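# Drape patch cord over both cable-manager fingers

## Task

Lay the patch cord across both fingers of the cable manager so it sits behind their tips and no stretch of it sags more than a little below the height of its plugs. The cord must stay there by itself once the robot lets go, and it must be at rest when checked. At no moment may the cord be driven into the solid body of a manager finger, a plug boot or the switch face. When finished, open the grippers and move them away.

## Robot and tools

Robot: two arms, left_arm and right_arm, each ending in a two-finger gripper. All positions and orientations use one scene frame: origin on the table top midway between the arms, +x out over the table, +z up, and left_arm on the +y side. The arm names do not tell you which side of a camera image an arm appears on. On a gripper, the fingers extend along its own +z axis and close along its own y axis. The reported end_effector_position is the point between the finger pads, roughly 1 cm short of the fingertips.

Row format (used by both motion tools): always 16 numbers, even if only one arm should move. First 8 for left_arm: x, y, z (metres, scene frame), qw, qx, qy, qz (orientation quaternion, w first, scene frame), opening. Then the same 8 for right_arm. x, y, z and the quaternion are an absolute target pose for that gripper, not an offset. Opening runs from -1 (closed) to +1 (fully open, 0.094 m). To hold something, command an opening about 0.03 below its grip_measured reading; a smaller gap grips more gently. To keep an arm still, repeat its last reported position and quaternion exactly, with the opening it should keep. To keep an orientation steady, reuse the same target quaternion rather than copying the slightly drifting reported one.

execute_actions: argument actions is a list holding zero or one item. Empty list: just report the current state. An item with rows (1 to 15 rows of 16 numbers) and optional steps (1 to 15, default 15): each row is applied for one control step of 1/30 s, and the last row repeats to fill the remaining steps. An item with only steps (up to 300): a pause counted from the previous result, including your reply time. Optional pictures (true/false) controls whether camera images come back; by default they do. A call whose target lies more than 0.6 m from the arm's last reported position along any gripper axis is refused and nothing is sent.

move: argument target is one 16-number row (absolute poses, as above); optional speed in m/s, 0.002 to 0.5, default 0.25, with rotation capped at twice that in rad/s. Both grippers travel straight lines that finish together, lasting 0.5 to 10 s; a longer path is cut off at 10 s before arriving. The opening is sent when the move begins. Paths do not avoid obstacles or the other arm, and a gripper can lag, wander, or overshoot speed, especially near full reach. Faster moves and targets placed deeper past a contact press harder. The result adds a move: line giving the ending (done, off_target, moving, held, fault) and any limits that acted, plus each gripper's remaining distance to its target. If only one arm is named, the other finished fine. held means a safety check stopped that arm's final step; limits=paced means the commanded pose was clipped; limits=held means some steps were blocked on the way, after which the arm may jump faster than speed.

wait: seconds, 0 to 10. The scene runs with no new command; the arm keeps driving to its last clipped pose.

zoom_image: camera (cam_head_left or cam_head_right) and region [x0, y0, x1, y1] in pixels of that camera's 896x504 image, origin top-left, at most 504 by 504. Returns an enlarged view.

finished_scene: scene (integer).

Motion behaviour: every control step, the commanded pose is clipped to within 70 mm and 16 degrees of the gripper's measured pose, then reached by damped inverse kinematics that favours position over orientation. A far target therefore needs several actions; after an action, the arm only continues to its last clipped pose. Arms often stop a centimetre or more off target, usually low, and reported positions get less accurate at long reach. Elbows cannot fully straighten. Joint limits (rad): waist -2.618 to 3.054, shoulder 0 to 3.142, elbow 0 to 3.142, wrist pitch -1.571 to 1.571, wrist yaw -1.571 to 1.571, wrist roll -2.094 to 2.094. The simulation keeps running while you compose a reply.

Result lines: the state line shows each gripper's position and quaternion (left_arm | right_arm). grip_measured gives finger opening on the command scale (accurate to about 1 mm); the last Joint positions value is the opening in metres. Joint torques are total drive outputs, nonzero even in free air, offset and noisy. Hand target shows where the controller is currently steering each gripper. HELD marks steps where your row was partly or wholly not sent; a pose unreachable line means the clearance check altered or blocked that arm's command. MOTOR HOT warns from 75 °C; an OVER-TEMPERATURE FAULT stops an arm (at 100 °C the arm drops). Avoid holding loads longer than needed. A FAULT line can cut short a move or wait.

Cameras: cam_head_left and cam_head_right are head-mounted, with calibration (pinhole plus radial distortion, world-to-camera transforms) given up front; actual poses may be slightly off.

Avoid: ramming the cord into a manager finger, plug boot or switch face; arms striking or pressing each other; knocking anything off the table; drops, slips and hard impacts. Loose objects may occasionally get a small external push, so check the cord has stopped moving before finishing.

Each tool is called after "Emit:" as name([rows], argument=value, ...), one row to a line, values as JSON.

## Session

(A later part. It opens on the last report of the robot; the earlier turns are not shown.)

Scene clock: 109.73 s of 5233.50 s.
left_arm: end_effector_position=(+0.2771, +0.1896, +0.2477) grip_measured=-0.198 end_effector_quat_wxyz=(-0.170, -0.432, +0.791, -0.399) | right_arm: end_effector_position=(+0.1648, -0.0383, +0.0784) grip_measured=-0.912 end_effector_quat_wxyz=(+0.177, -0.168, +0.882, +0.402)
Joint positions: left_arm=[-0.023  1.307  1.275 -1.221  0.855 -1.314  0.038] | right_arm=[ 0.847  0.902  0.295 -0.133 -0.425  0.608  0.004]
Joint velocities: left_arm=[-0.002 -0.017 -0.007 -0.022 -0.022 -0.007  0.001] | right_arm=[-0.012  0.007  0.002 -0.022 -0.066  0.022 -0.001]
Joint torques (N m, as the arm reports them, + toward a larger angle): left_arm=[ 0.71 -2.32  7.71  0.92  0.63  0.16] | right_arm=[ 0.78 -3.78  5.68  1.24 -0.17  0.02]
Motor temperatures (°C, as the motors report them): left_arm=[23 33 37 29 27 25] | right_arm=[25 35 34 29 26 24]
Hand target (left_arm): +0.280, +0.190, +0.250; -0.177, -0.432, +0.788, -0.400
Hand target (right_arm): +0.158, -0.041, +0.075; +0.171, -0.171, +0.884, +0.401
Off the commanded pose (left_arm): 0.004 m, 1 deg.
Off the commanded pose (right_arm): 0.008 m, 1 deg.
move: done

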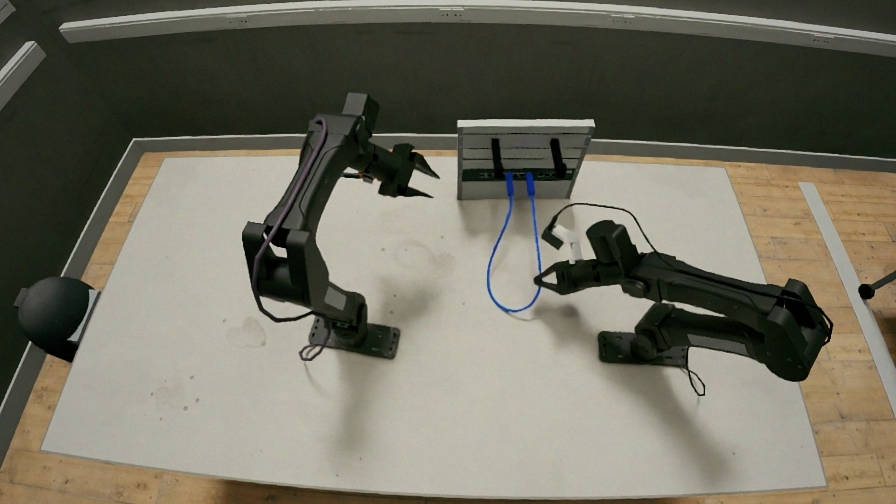

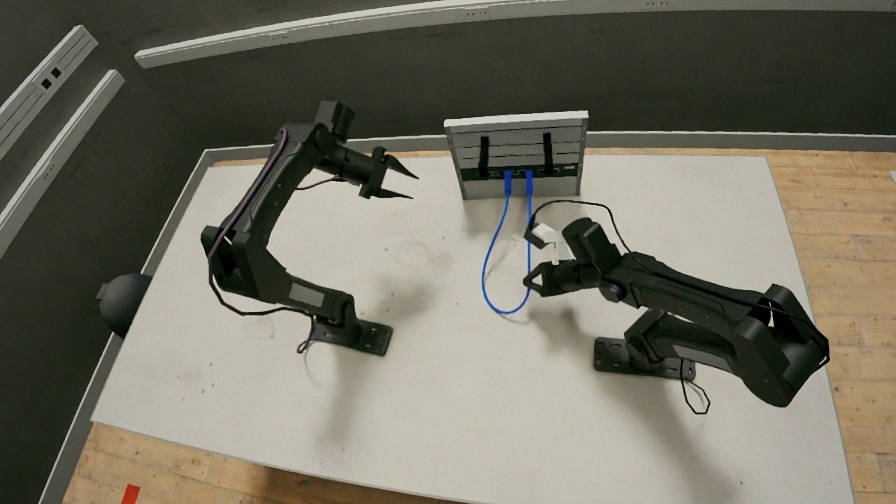

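Emit:
move(target=[0.28,0.19,0.25,-0.178,-0.432,0.789,-0.400,-0.2,0.25,-0.065,0.18,0.171,-0.171,0.882,0.400,-0.96], speed=0.1)

Emit:
move(target=[0.28,0.19,0.25,-0.178,-0.432,0.789,-0.400,-0.2,0.30,-0.10,0.30,-0.162,0.503,0.745,0.404,-0.96], speed=0.1)

Emit:
zoom_image(camera="cam_head_left", region=[430,110,650,300])

Emit:
zoom_image(camera="cam_head_right", region=[430,110,650,300])

Scene clock: 113.30 s of 5233.50 s.
left_arm: end_effector_position=(+0.2771, +0.1896, +0.2477) grip_measured=-0.198 end_effector_quat_wxyz=(-0.170, -0.432, +0.791, -0.399) | right_arm: end_effector_position=(+0.2451, -0.0667, +0.1718) grip_measured=-0.912 end_effector_quat_wxyz=(+0.168, -0.169, +0.887, +0.395)
Joint positions: left_arm=[-0.023  1.307  1.275 -1.221  0.855 -1.314  0.038] | right_arm=[ 0.445  1.124  0.825 -0.661 -0.691  0.243  0.004]
Joint velocities: left_arm=[-0.002  0.007 -0.012  0.051  0.037  0.051 -0.   ] | right_arm=[ 0.002 -0.002  0.002  0.022 -0.022 -0.066 -0.   ]
Joint torques (N m, as the arm reports them, + toward a larger angle): left_arm=[ 0.69 -2.29  7.81  0.92  0.66  0.14] | right_arm=[-1.04 -2.41  9.65  0.98 -0.51 -0.06]
Motor temperatures (°C, as the motors report them): left_arm=[23 33 37 29 27 25] | right_arm=[25 35 34 29 26 24]
Hand target (left_arm): +0.280, +0.190, +0.250; -0.177, -0.432, +0.788, -0.400
Hand target (right_arm): +0.250, -0.066, +0.180; +0.170, -0.171, +0.884, +0.401
Off the commanded pose (left_arm): 0.004 m, 1 deg.
Off the commanded pose (right_arm): 0.010 m, 1 deg.
move: done

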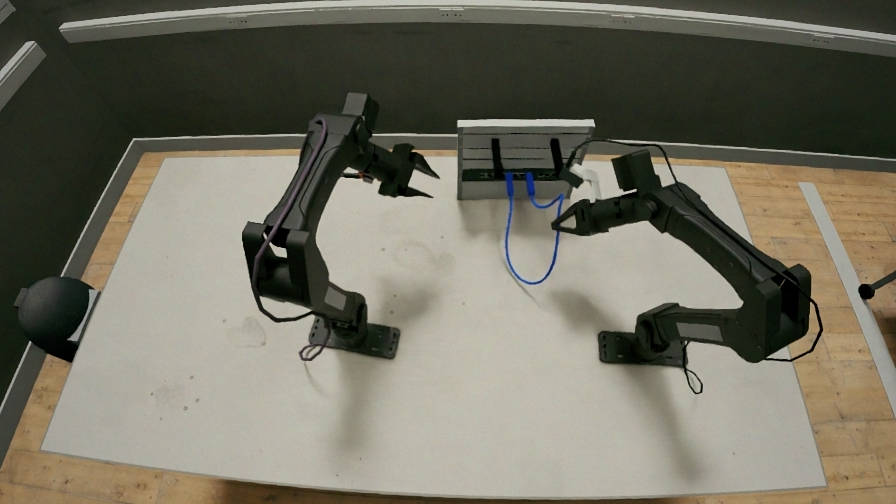

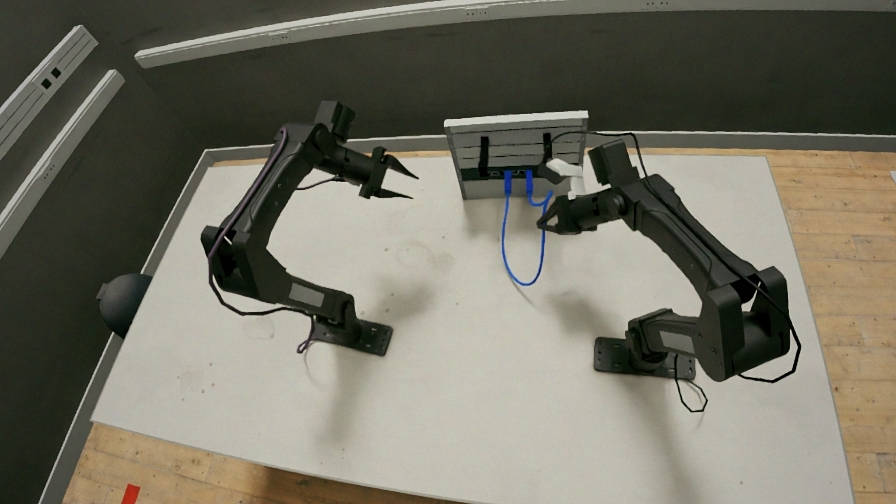

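Scene clock: 121.50 s of 5233.50 s.
left_arm: end_effector_position=(+0.2771, +0.1896, +0.2477) grip_measured=-0.198 end_effector_quat_wxyz=(-0.170, -0.432, +0.791, -0.399) | right_arm: end_effector_position=(+0.3016, -0.1012, +0.2697) grip_measured=-0.912 end_effector_quat_wxyz=(-0.166, +0.517, +0.754, +0.370)
Joint positions: left_arm=[-0.023  1.307  1.275 -1.221  0.855 -1.314  0.038] | right_arm=[ 0.239  1.427  1.487 -1.253 -0.764  1.543  0.004]
Joint velocities: left_arm=[-0.007 -0.007  0.007  0.022  0.051  0.007  0.001] | right_arm=[-0.017 -0.017  0.012 -0.037  0.051 -0.051  0.001]
Joint torques (N m, as the arm reports them, + toward a larger angle): left_arm=[ 0.73 -2.36  7.81  0.93  0.63  0.15] | right_arm=[-1.67 -6.91 11.43  0.56 -1.01  0.04]
Motor temperatures (°C, as the motors report them): left_arm=[23 33 37 29 27 25] | right_arm=[25 35 36 29 27 24]
Hand target (left_arm): +0.280, +0.190, +0.250; -0.177, -0.432, +0.788, -0.400
Hand target (right_arm): +0.299, -0.101, +0.299; -0.162, +0.503, +0.746, +0.404
Off the commanded pose (left_arm): 0.004 m, 1 deg.
Off the commanded pose (right_arm): 0.030 m, 4 deg.
move: off_target (right_arm)

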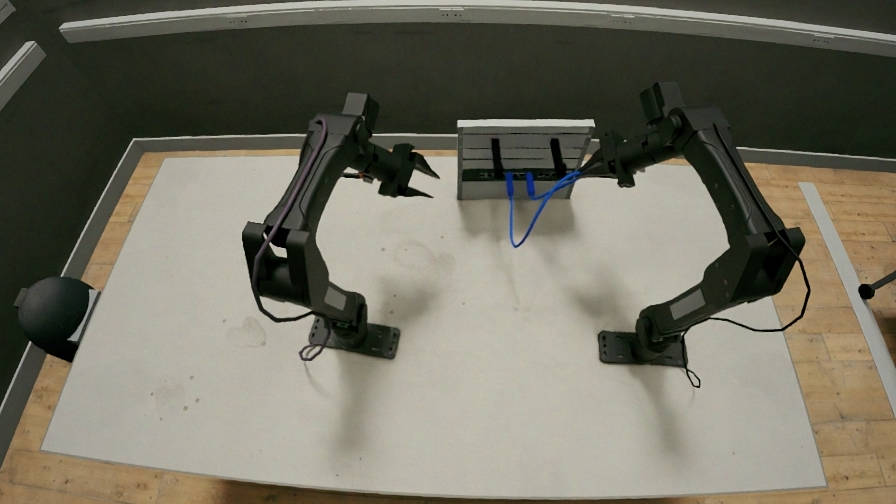

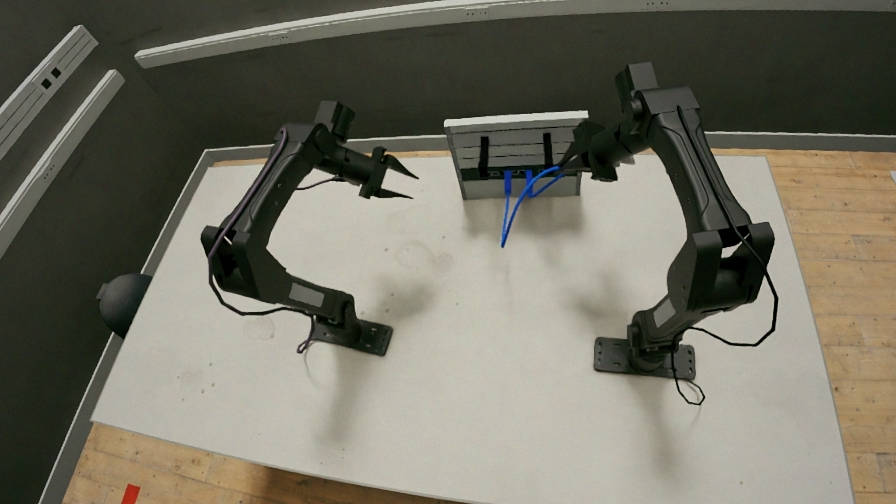

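Region (430, 110, 650, 300) of cam_head_left's 896x504 image, scaled by 2.291, with more detail than that image has; it fills the top 435 rows of this view, and the rest is white.

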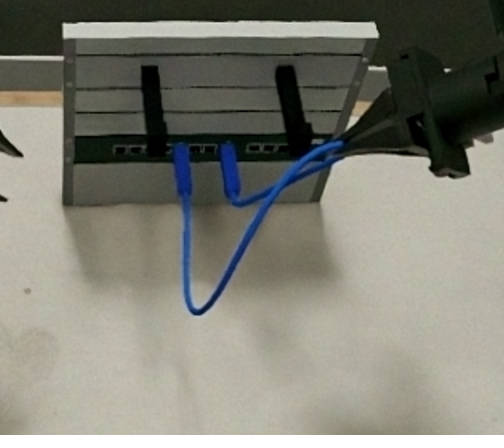

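Region (430, 110, 650, 300) of cam_head_right's 896x504 image, scaled by 2.291, with more detail than that image has; it fills the top 435 rows of this view, and the rest is white.

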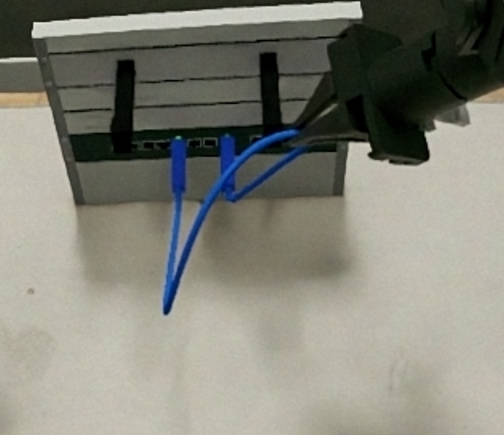

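Emit:
move(target=[0.28,0.19,0.25,-0.178,-0.432,0.789,-0.400,-0.2,0.305,-0.09,0.285,-0.162,0.503,0.745,0.404,-0.96], speed=0.02)

Emit:
zoom_image(camera="cam_head_left", region=[430,110,650,300])

Scene clock: 125.07 s of 5233.50 s.
left_arm: end_effector_position=(+0.2771, +0.1896, +0.2477) grip_measured=-0.198 end_effector_quat_wxyz=(-0.170, -0.432, +0.791, -0.399) | right_arm: end_effector_position=(+0.3105, -0.0959, +0.2718) grip_measured=-0.912 end_effector_quat_wxyz=(-0.161, +0.522, +0.746, +0.381)
Joint positions: left_arm=[-0.023  1.307  1.275 -1.221  0.855 -1.314  0.038] | right_arm=[ 0.252  1.433  1.486 -1.196 -0.762  1.594  0.004]
Joint velocities: left_arm=[ 0.002 -0.017 -0.002 -0.007  0.037 -0.037  0.   ] | right_arm=[-0.002  0.002 -0.007  0.007  0.022 -0.007 -0.001]
Joint torques (N m, as the arm reports them, + toward a larger angle): left_arm=[ 0.71 -2.28  7.81  0.91  0.64  0.16] | right_arm=[ 0.47 -7.44  6.22  1.   -0.83  0.05]
Motor temperatures (°C, as the motors report them): left_arm=[23 32 37 29 27 25] | right_arm=[25 35 36 28 27 24]
Hand target (left_arm): +0.280, +0.190, +0.250; -0.177, -0.432, +0.788, -0.400
Hand target (right_arm): +0.305, -0.090, +0.285; -0.162, +0.504, +0.746, +0.404
Off the commanded pose (left_arm): 0.004 m, 1 deg.
Off the commanded pose (right_arm): 0.015 m, 3 deg.
move: off_target (right_arm)

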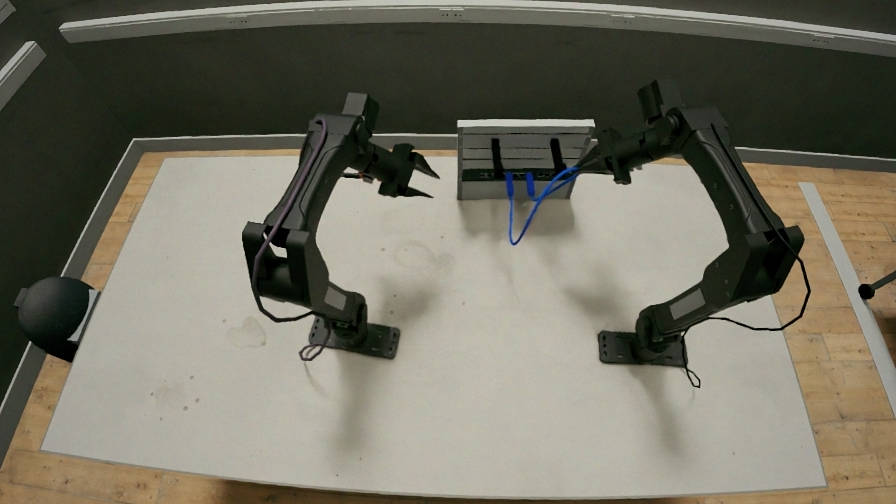

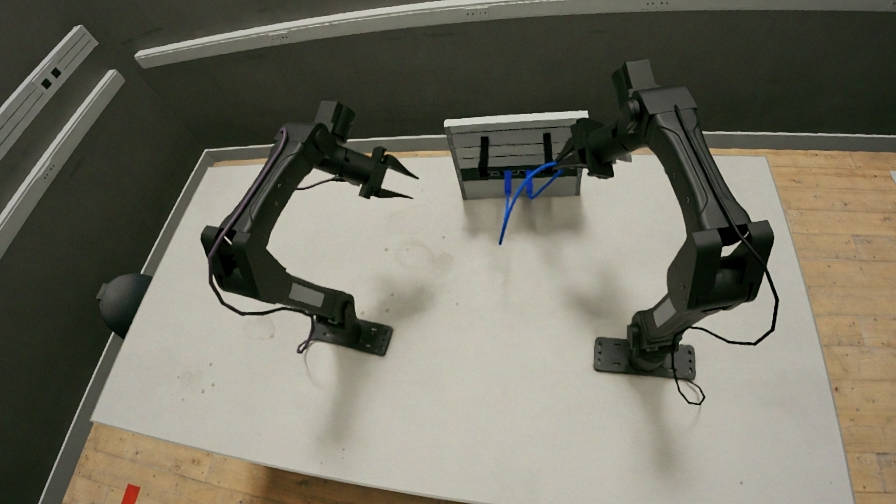

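Region (430, 110, 650, 300) of cam_head_left's 896x504 image, scaled by 2.291, with more detail than that image has; it fills the top 435 rows of this view, and the rest is white.

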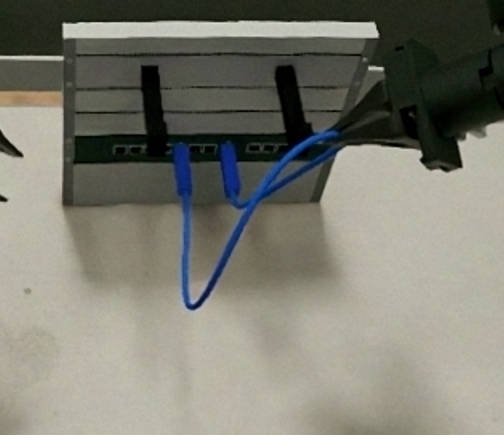

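Emit:
move(target=[0.28,0.19,0.25,-0.178,-0.432,0.789,-0.400,-0.2,0.25,-0.065,0.18,0.171,-0.171,0.882,0.400,-0.96], speed=0.12)

Emit:
move(target=[0.28,0.19,0.25,-0.178,-0.432,0.789,-0.400,-0.2,0.175,-0.04,0.09,0.171,-0.171,0.882,0.400,-0.96], speed=0.1)

Emit:
move(target=[0.28,0.19,0.25,-0.178,-0.432,0.789,-0.400,-0.2,0.17,-0.035,0.09,0.171,-0.171,0.882,0.400,-0.74], speed=0.03)

Emit:
move(target=[0.28,0.19,0.25,-0.178,-0.432,0.789,-0.400,-0.2,0.125,-0.025,0.09,0.171,-0.171,0.882,0.400,-0.74], speed=0.03)

Emit:
zoom_image(camera="cam_head_left", region=[450,170,650,350])

Scene clock: 135.83 s of 5233.50 s.
left_arm: end_effector_position=(+0.2771, +0.1896, +0.2477) grip_measured=-0.198 end_effector_quat_wxyz=(-0.170, -0.432, +0.791, -0.399) | right_arm: end_effector_position=(+0.2528, -0.0654, +0.1767) grip_measured=-0.912 end_effector_quat_wxyz=(+0.158, -0.158, +0.889, +0.400)
Joint positions: left_arm=[-0.023  1.307  1.275 -1.221  0.855 -1.314  0.038] | right_arm=[ 0.432  1.165  0.87  -0.683 -0.706  0.252  0.004]
Joint velocities: left_arm=[ 0.007  0.002 -0.002  0.051  0.022  0.022 -0.   ] | right_arm=[ 0.002 -0.002 -0.002 -0.007 -0.022 -0.022 -0.001]
Joint torques (N m, as the arm reports them, + toward a larger angle): left_arm=[ 0.7  -2.3   7.83  0.91  0.63  0.16] | right_arm=[ 0.74 -5.64  5.78  1.2  -0.32 -0.1 ]
Motor temperatures (°C, as the motors report them): left_arm=[23 32 37 29 27 25] | right_arm=[25 37 34 29 27 24]
Hand target (left_arm): +0.280, +0.190, +0.250; -0.177, -0.432, +0.788, -0.400
Hand target (right_arm): +0.250, -0.064, +0.180; +0.172, -0.171, +0.884, +0.401
Off the commanded pose (left_arm): 0.004 m, 1 deg.
Off the commanded pose (right_arm): 0.004 m, 2 deg.
move: done

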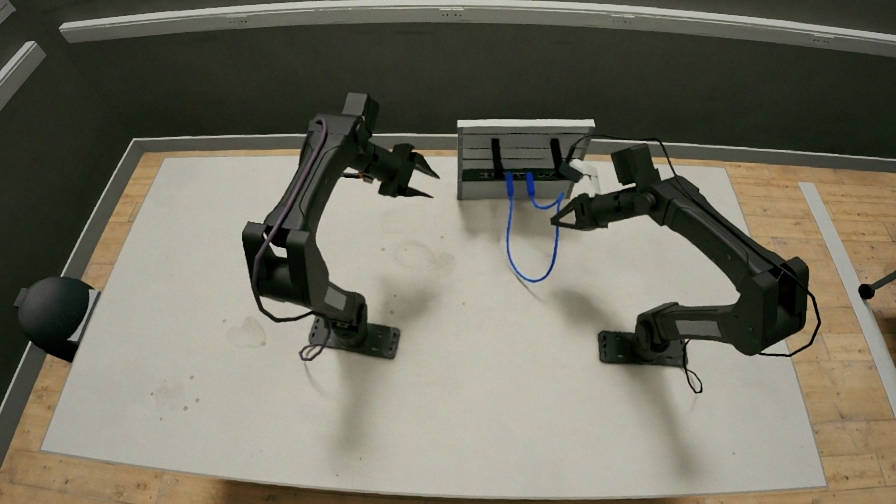

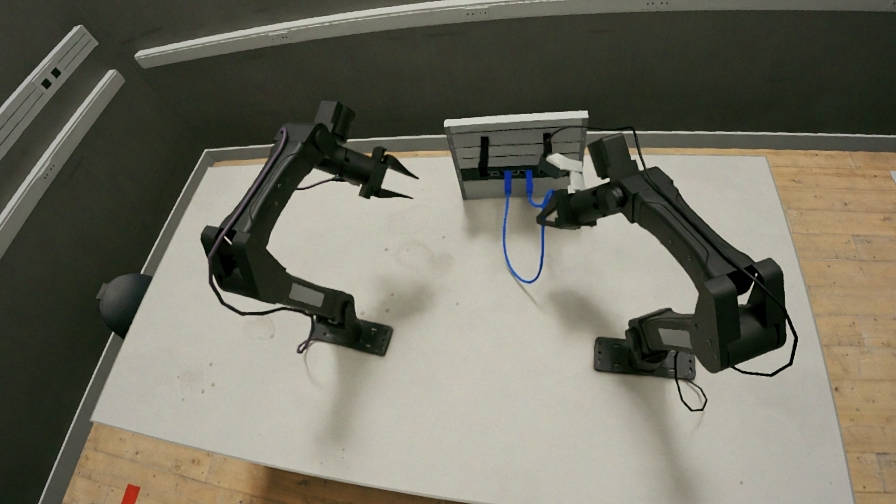

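Scene clock: 137.67 s of 5233.50 s.
left_arm: end_effector_position=(+0.2771, +0.1896, +0.2477) grip_measured=-0.198 end_effector_quat_wxyz=(-0.170, -0.432, +0.791, -0.399) | right_arm: end_effector_position=(+0.1755, -0.0404, +0.0869) grip_measured=-0.912 end_effector_quat_wxyz=(+0.159, -0.167, +0.889, +0.396)
Joint positions: left_arm=[-0.023  1.307  1.275 -1.221  0.855 -1.314  0.038] | right_arm=[ 0.776  0.957  0.378 -0.224 -0.486  0.553  0.004]
Joint velocities: left_arm=[-0.007 -0.007  0.002  0.007 -0.037 -0.007 -0.   ] | right_arm=[ 0.002  0.007  0.002  0.081 -0.022 -0.081 -0.   ]
Joint torques (N m, as the arm reports them, + toward a larger angle): left_arm=[ 0.7  -2.28  7.82  0.93  0.63  0.15] | right_arm=[ 0.79 -4.02  6.03  1.46 -0.1   0.04]
Motor temperatures (°C, as the motors report them): left_arm=[23 32 37 29 27 25] | right_arm=[25 36 34 29 27 24]
Hand target (left_arm): +0.280, +0.190, +0.250; -0.177, -0.432, +0.788, -0.400
Hand target (right_arm): +0.175, -0.039, +0.090; +0.172, -0.171, +0.883, +0.401
Off the commanded pose (left_arm): 0.004 m, 1 deg.
Off the commanded pose (right_arm): 0.003 m, 2 deg.
move: done

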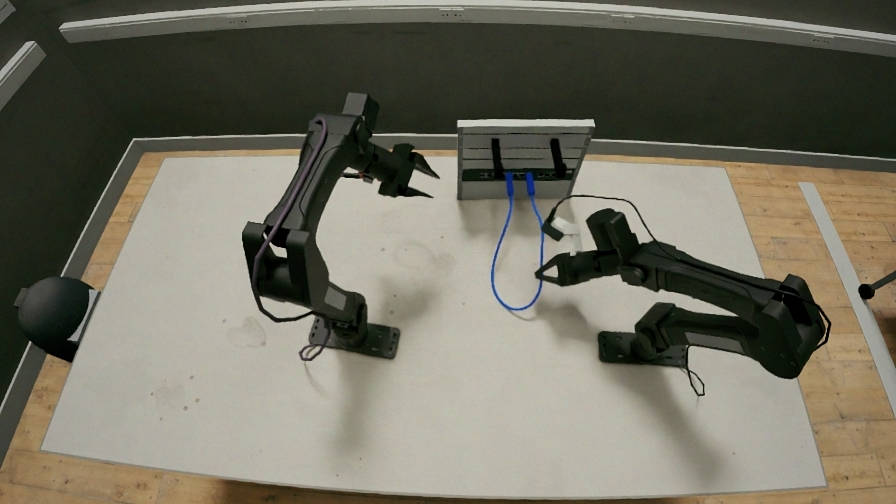

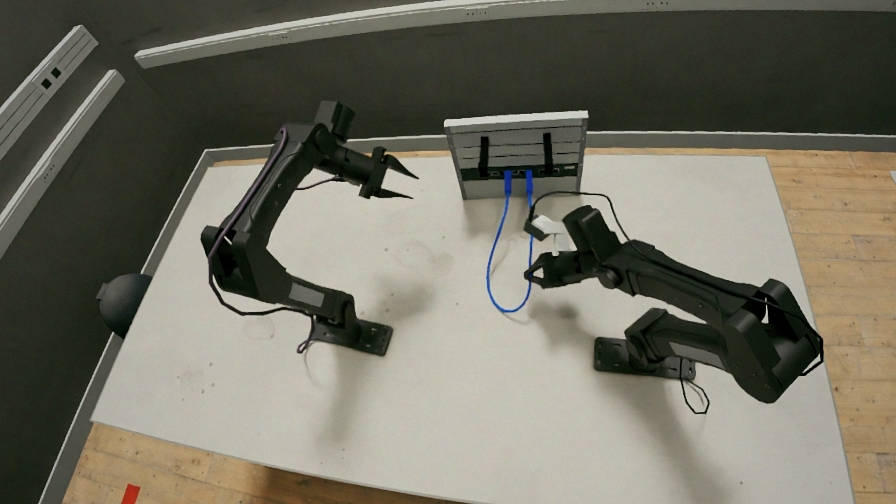

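Scene clock: 138.37 s of 5233.50 s.
left_arm: end_effector_position=(+0.2771, +0.1896, +0.2477) grip_measured=-0.198 end_effector_quat_wxyz=(-0.170, -0.432, +0.791, -0.399) | right_arm: end_effector_position=(+0.1722, -0.0351, +0.0878) grip_measured=-0.742 end_effector_quat_wxyz=(+0.161, -0.168, +0.888, +0.396)
Joint positions: left_arm=[-0.023  1.307  1.275 -1.221  0.855 -1.314  0.038] | right_arm=[ 0.819  0.957  0.378 -0.206 -0.453  0.585  0.012]
Joint velocities: left_arm=[-0.017 -0.002 -0.012 -0.007  0.037  0.007 -0.001] | right_arm=[ 0.012 -0.007  0.002  0.051  0.081  0.007 -0.001]
Joint torques (N m, as the arm reports them, + toward a larger angle): left_arm=[ 0.68 -2.28  7.88  0.92  0.64  0.13] | right_arm=[ 0.93 -4.25  5.64  1.45 -0.13  0.  ]
Motor temperatures (°C, as the motors report them): left_arm=[23 32 37 29 27 25] | right_arm=[25 36 34 29 27 24]
Hand target (left_arm): +0.280, +0.190, +0.250; -0.177, -0.432, +0.788, -0.400
Hand target (right_arm): +0.170, -0.035, +0.090; +0.171, -0.171, +0.884, +0.401
Off the commanded pose (left_arm): 0.004 m, 1 deg.
Off the commanded pose (right_arm): 0.003 m, 1 deg.
move: done

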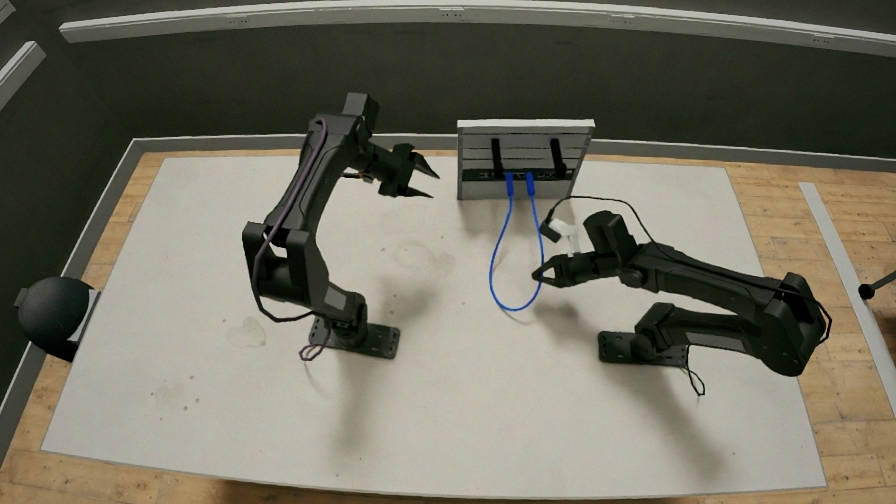

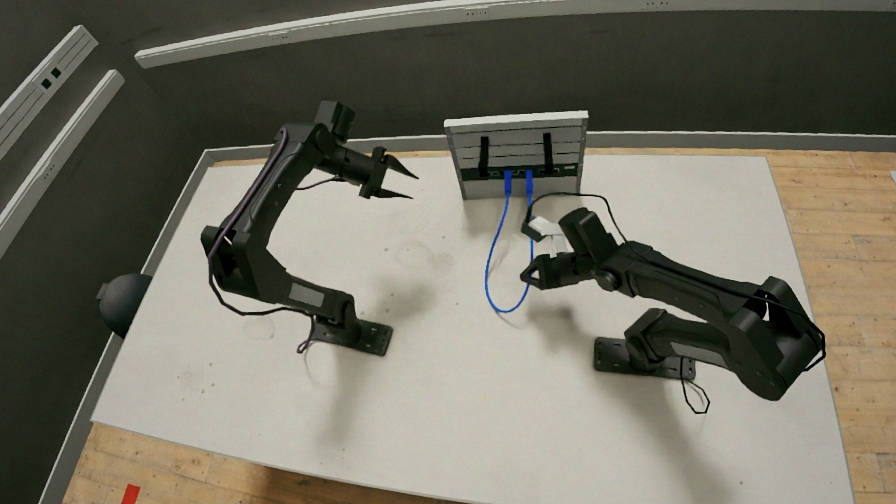

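Scene clock: 140.37 s of 5233.50 s.
left_arm: end_effector_position=(+0.2771, +0.1896, +0.2477) grip_measured=-0.198 end_effector_quat_wxyz=(-0.170, -0.432, +0.791, -0.399) | right_arm: end_effector_position=(+0.1274, -0.0226, +0.0897) grip_measured=-0.742 end_effector_quat_wxyz=(+0.165, -0.171, +0.886, +0.398)
Joint positions: left_arm=[-0.023  1.307  1.275 -1.221  0.855 -1.314  0.038] | right_arm=[ 1.116  0.818  0.321 -0.206 -0.234  0.792  0.012]
Joint velocities: left_arm=[-0.012 -0.007  0.002  0.007 -0.066  0.022 -0.   ] | right_arm=[-0.007 -0.002 -0.017 -0.022  0.007  0.022 -0.001]
Joint torques (N m, as the arm reports them, + toward a larger angle): left_arm=[ 0.67 -2.34  7.84  0.91  0.66  0.13] | right_arm=[ 0.77 -3.44  6.03  1.49  0.01  0.03]
Motor temperatures (°C, as the motors report them): left_arm=[23 32 37 29 27 25] | right_arm=[25 36 34 29 26 24]
Hand target (left_arm): +0.280, +0.190, +0.250; -0.177, -0.432, +0.788, -0.400
Hand target (right_arm): +0.126, -0.024, +0.090; +0.172, -0.172, +0.883, +0.401
Off the commanded pose (left_arm): 0.004 m, 1 deg.
Off the commanded pose (right_arm): 0.003 m, 1 deg.
move: done

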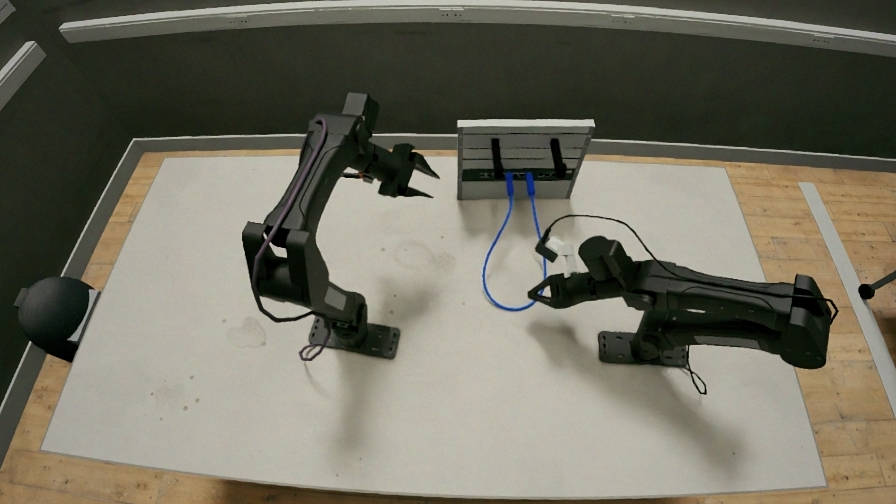

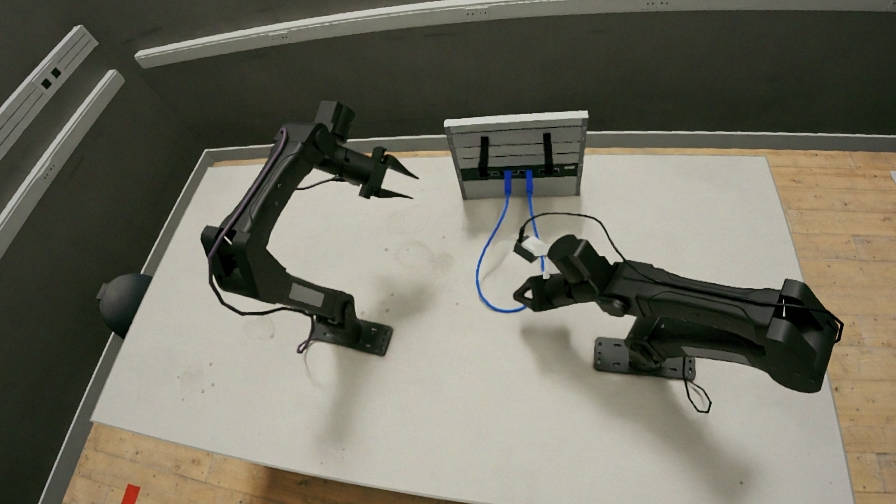

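Region (450, 170, 650, 350) of cam_head_left's 896x504 image, scaled by 2.520, with more detail than that image has; it fills the top 454 rows of this view, and the rest is white.

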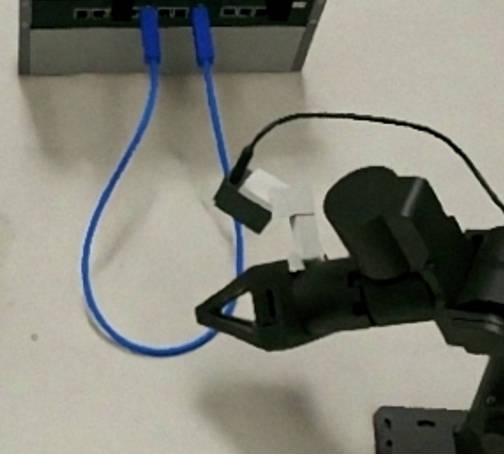

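Emit:
move(target=[0.28,0.19,0.25,-0.178,-0.432,0.789,-0.400,-0.2,0.125,-0.025,0.09,0.171,-0.171,0.882,0.400,-0.96])

Emit:
move(target=[0.28,0.19,0.25,-0.178,-0.432,0.789,-0.400,-0.2,0.25,-0.065,0.19,0.171,-0.171,0.882,0.400,-0.96], speed=0.12)

Emit:
move(target=[0.28,0.19,0.25,-0.178,-0.432,0.789,-0.400,-0.2,0.305,-0.095,0.305,-0.162,0.503,0.745,0.404,-0.96], speed=0.1)

Emit:
zoom_image(camera="cam_head_left", region=[430,110,650,300])

Emit:
zoom_image(camera="cam_head_right", region=[430,110,650,300])

Scene clock: 142.87 s of 5233.50 s.
left_arm: end_effector_position=(+0.2771, +0.1896, +0.2477) grip_measured=-0.198 end_effector_quat_wxyz=(-0.170, -0.432, +0.791, -0.399) | right_arm: end_effector_position=(+0.1279, -0.0228, +0.0896) grip_measured=-0.958 end_effector_quat_wxyz=(+0.166, -0.168, +0.887, +0.397)
Joint positions: left_arm=[-0.023  1.307  1.275 -1.221  0.855 -1.314  0.038] | right_arm=[ 1.116  0.818  0.321 -0.206 -0.231  0.796  0.002]
Joint velocities: left_arm=[-0.017 -0.007  0.012  0.007  0.037 -0.022 -0.   ] | right_arm=[-0.012  0.002 -0.007 -0.037 -0.037 -0.081 -0.   ]
Joint torques (N m, as the arm reports them, + toward a larger angle): left_arm=[ 0.63 -2.32  7.76  0.91  0.64  0.15] | right_arm=[ 0.95 -3.75  5.96  1.44  0.03  0.03]
Motor temperatures (°C, as the motors report them): left_arm=[23 32 37 29 27 25] | right_arm=[25 36 34 30 26 24]
Hand target (left_arm): +0.280, +0.190, +0.250; -0.177, -0.432, +0.788, -0.400
Hand target (right_arm): +0.125, -0.025, +0.090; +0.171, -0.171, +0.884, +0.401
Off the commanded pose (left_arm): 0.004 m, 1 deg.
Off the commanded pose (right_arm): 0.004 m, 1 deg.
move: done

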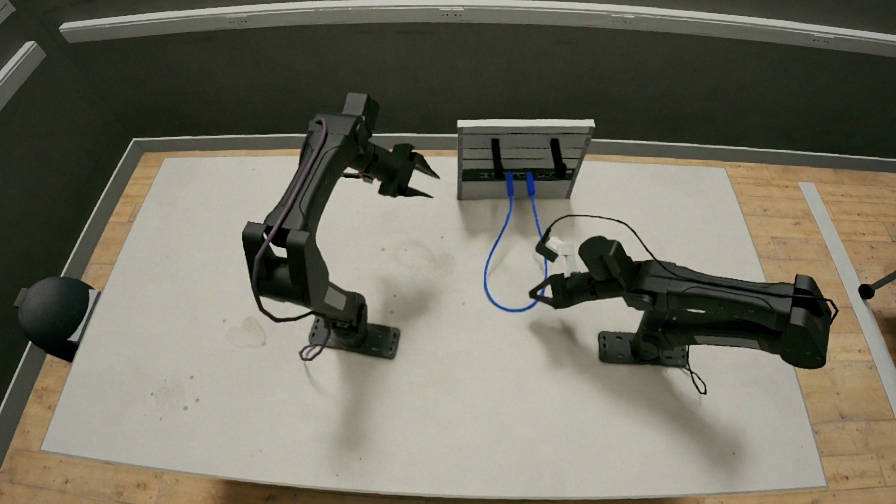

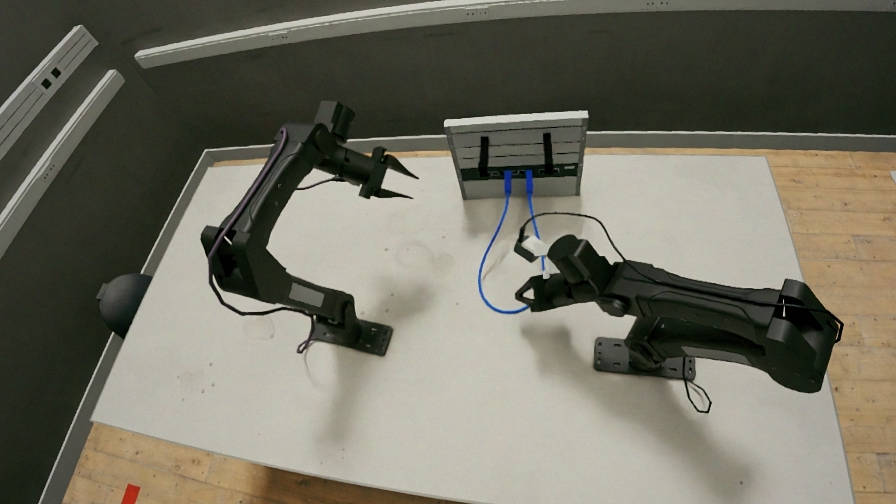

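Scene clock: 144.87 s of 5233.50 s.
left_arm: end_effector_position=(+0.2771, +0.1896, +0.2477) grip_measured=-0.198 end_effector_quat_wxyz=(-0.170, -0.432, +0.791, -0.399) | right_arm: end_effector_position=(+0.2456, -0.0675, +0.1815) grip_measured=-0.958 end_effector_quat_wxyz=(+0.169, -0.168, +0.888, +0.394)
Joint positions: left_arm=[-0.023  1.307  1.275 -1.221  0.855 -1.314  0.038] | right_arm=[ 0.443  1.121  0.863 -0.701 -0.689  0.243  0.002]
Joint velocities: left_arm=[ 0.007 -0.027 -0.017 -0.022 -0.007 -0.007  0.001] | right_arm=[ 0.007  0.007 -0.002  0.007  0.007 -0.037 -0.   ]
Joint torques (N m, as the arm reports them, + toward a larger angle): left_arm=[ 0.72 -2.24  7.87  0.92  0.64  0.14] | right_arm=[-0.97 -2.44  9.74  0.97 -0.54 -0.11]
Motor temperatures (°C, as the motors report them): left_arm=[23 32 37 29 27 25] | right_arm=[25 35 34 30 26 24]
Hand target (left_arm): +0.280, +0.190, +0.250; -0.177, -0.432, +0.788, -0.400
Hand target (right_arm): +0.249, -0.066, +0.190; +0.170, -0.171, +0.884, +0.401
Off the commanded pose (left_arm): 0.004 m, 1 deg.
Off the commanded pose (right_arm): 0.010 m, 1 deg.
move: done

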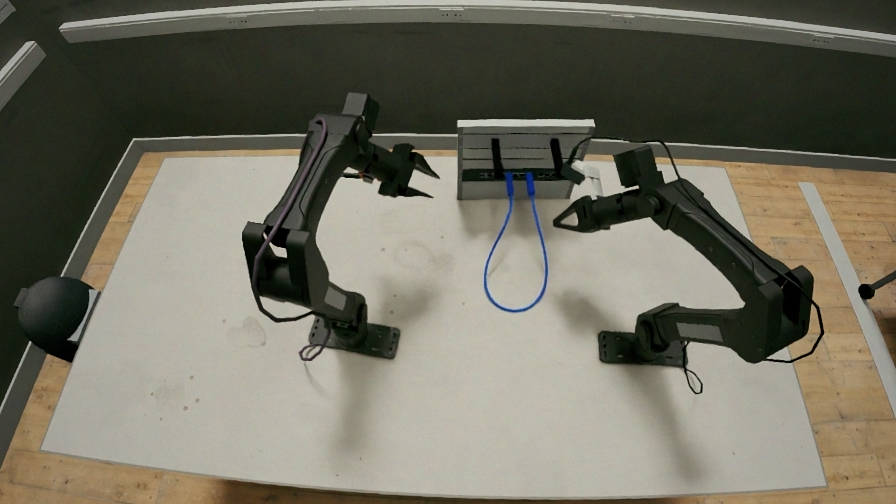

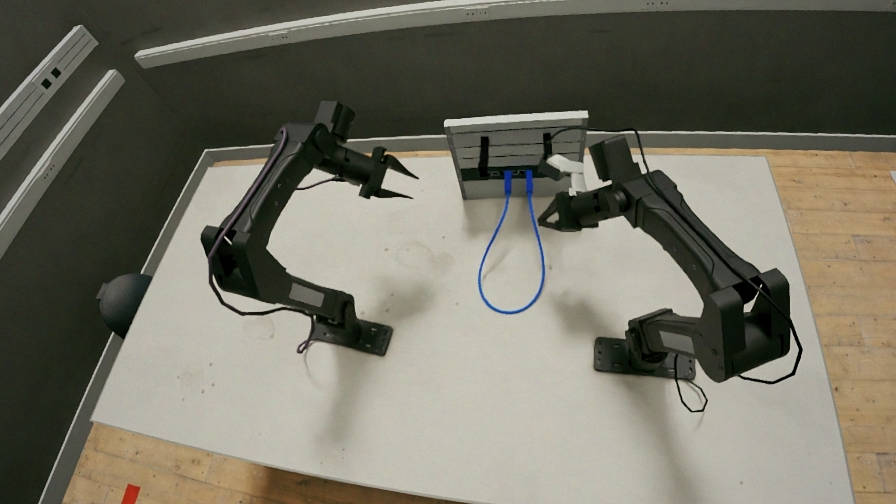

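Scene clock: 153.13 s of 5233.50 s.
left_arm: end_effector_position=(+0.2771, +0.1896, +0.2477) grip_measured=-0.198 end_effector_quat_wxyz=(-0.170, -0.432, +0.791, -0.399) | right_arm: end_effector_position=(+0.3027, -0.0950, +0.2988) grip_measured=-0.958 end_effector_quat_wxyz=(-0.158, +0.502, +0.750, +0.400)
Joint positions: left_arm=[-0.023  1.307  1.275 -1.221  0.855 -1.314  0.038] | right_arm=[ 0.247  1.419  1.564 -1.26  -0.793  1.567  0.002]
Joint velocities: left_arm=[-0.002 -0.017  0.002  0.007 -0.051 -0.007  0.   ] | right_arm=[-0.007 -0.002 -0.007  0.066  0.022  0.051 -0.001]
Joint torques (N m, as the arm reports them, + toward a larger angle): left_arm=[ 0.69 -2.33  7.83  0.92  0.65  0.15] | right_arm=[-0.99 -4.07  8.96  0.72 -0.61 -0.02]
Motor temperatures (°C, as the motors report them): left_arm=[23 32 37 29 27 25] | right_arm=[25 35 36 29 27 24]
Hand target (left_arm): +0.280, +0.190, +0.250; -0.177, -0.432, +0.788, -0.400
Hand target (right_arm): +0.305, -0.096, +0.305; -0.163, +0.503, +0.746, +0.404
Off the commanded pose (left_arm): 0.004 m, 1 deg.
Off the commanded pose (right_arm): 0.007 m, 1 deg.
move: done

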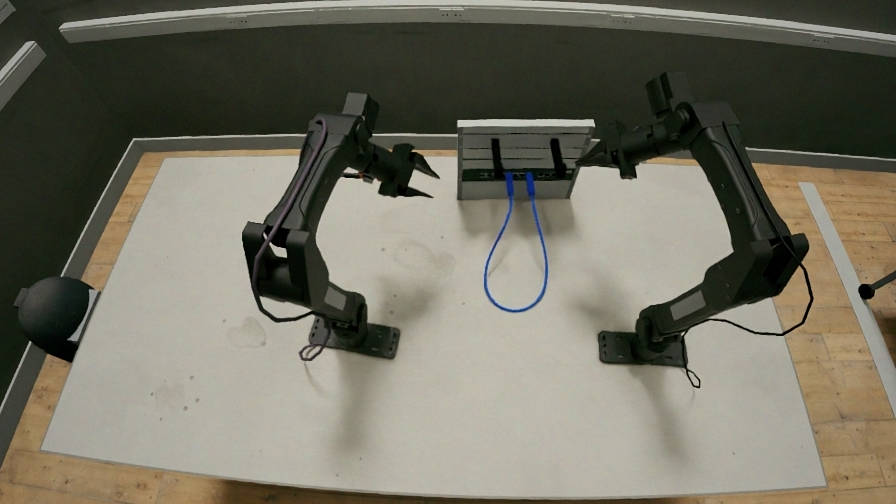

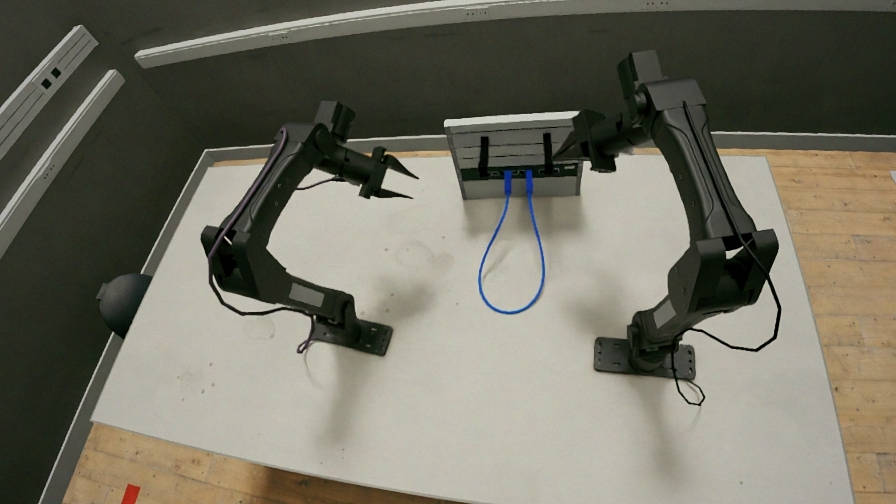

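Region (430, 110, 650, 300) of cam_head_left's 896x504 image, scaled by 2.291, with more detail than that image has; it fills the top 435 rows of this view, and the rest is white.

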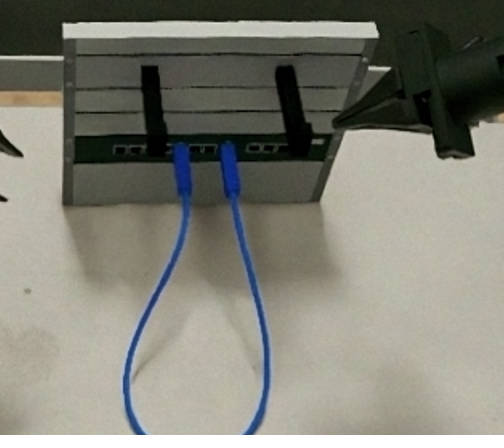

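Region (430, 110, 650, 300) of cam_head_right's 896x504 image, scaled by 2.291, with more detail than that image has; it fills the top 435 rows of this view, and the rest is white.

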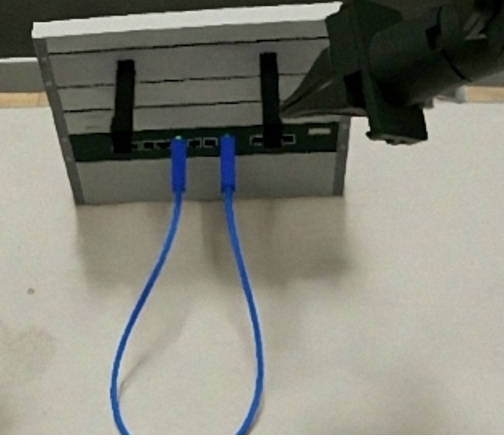

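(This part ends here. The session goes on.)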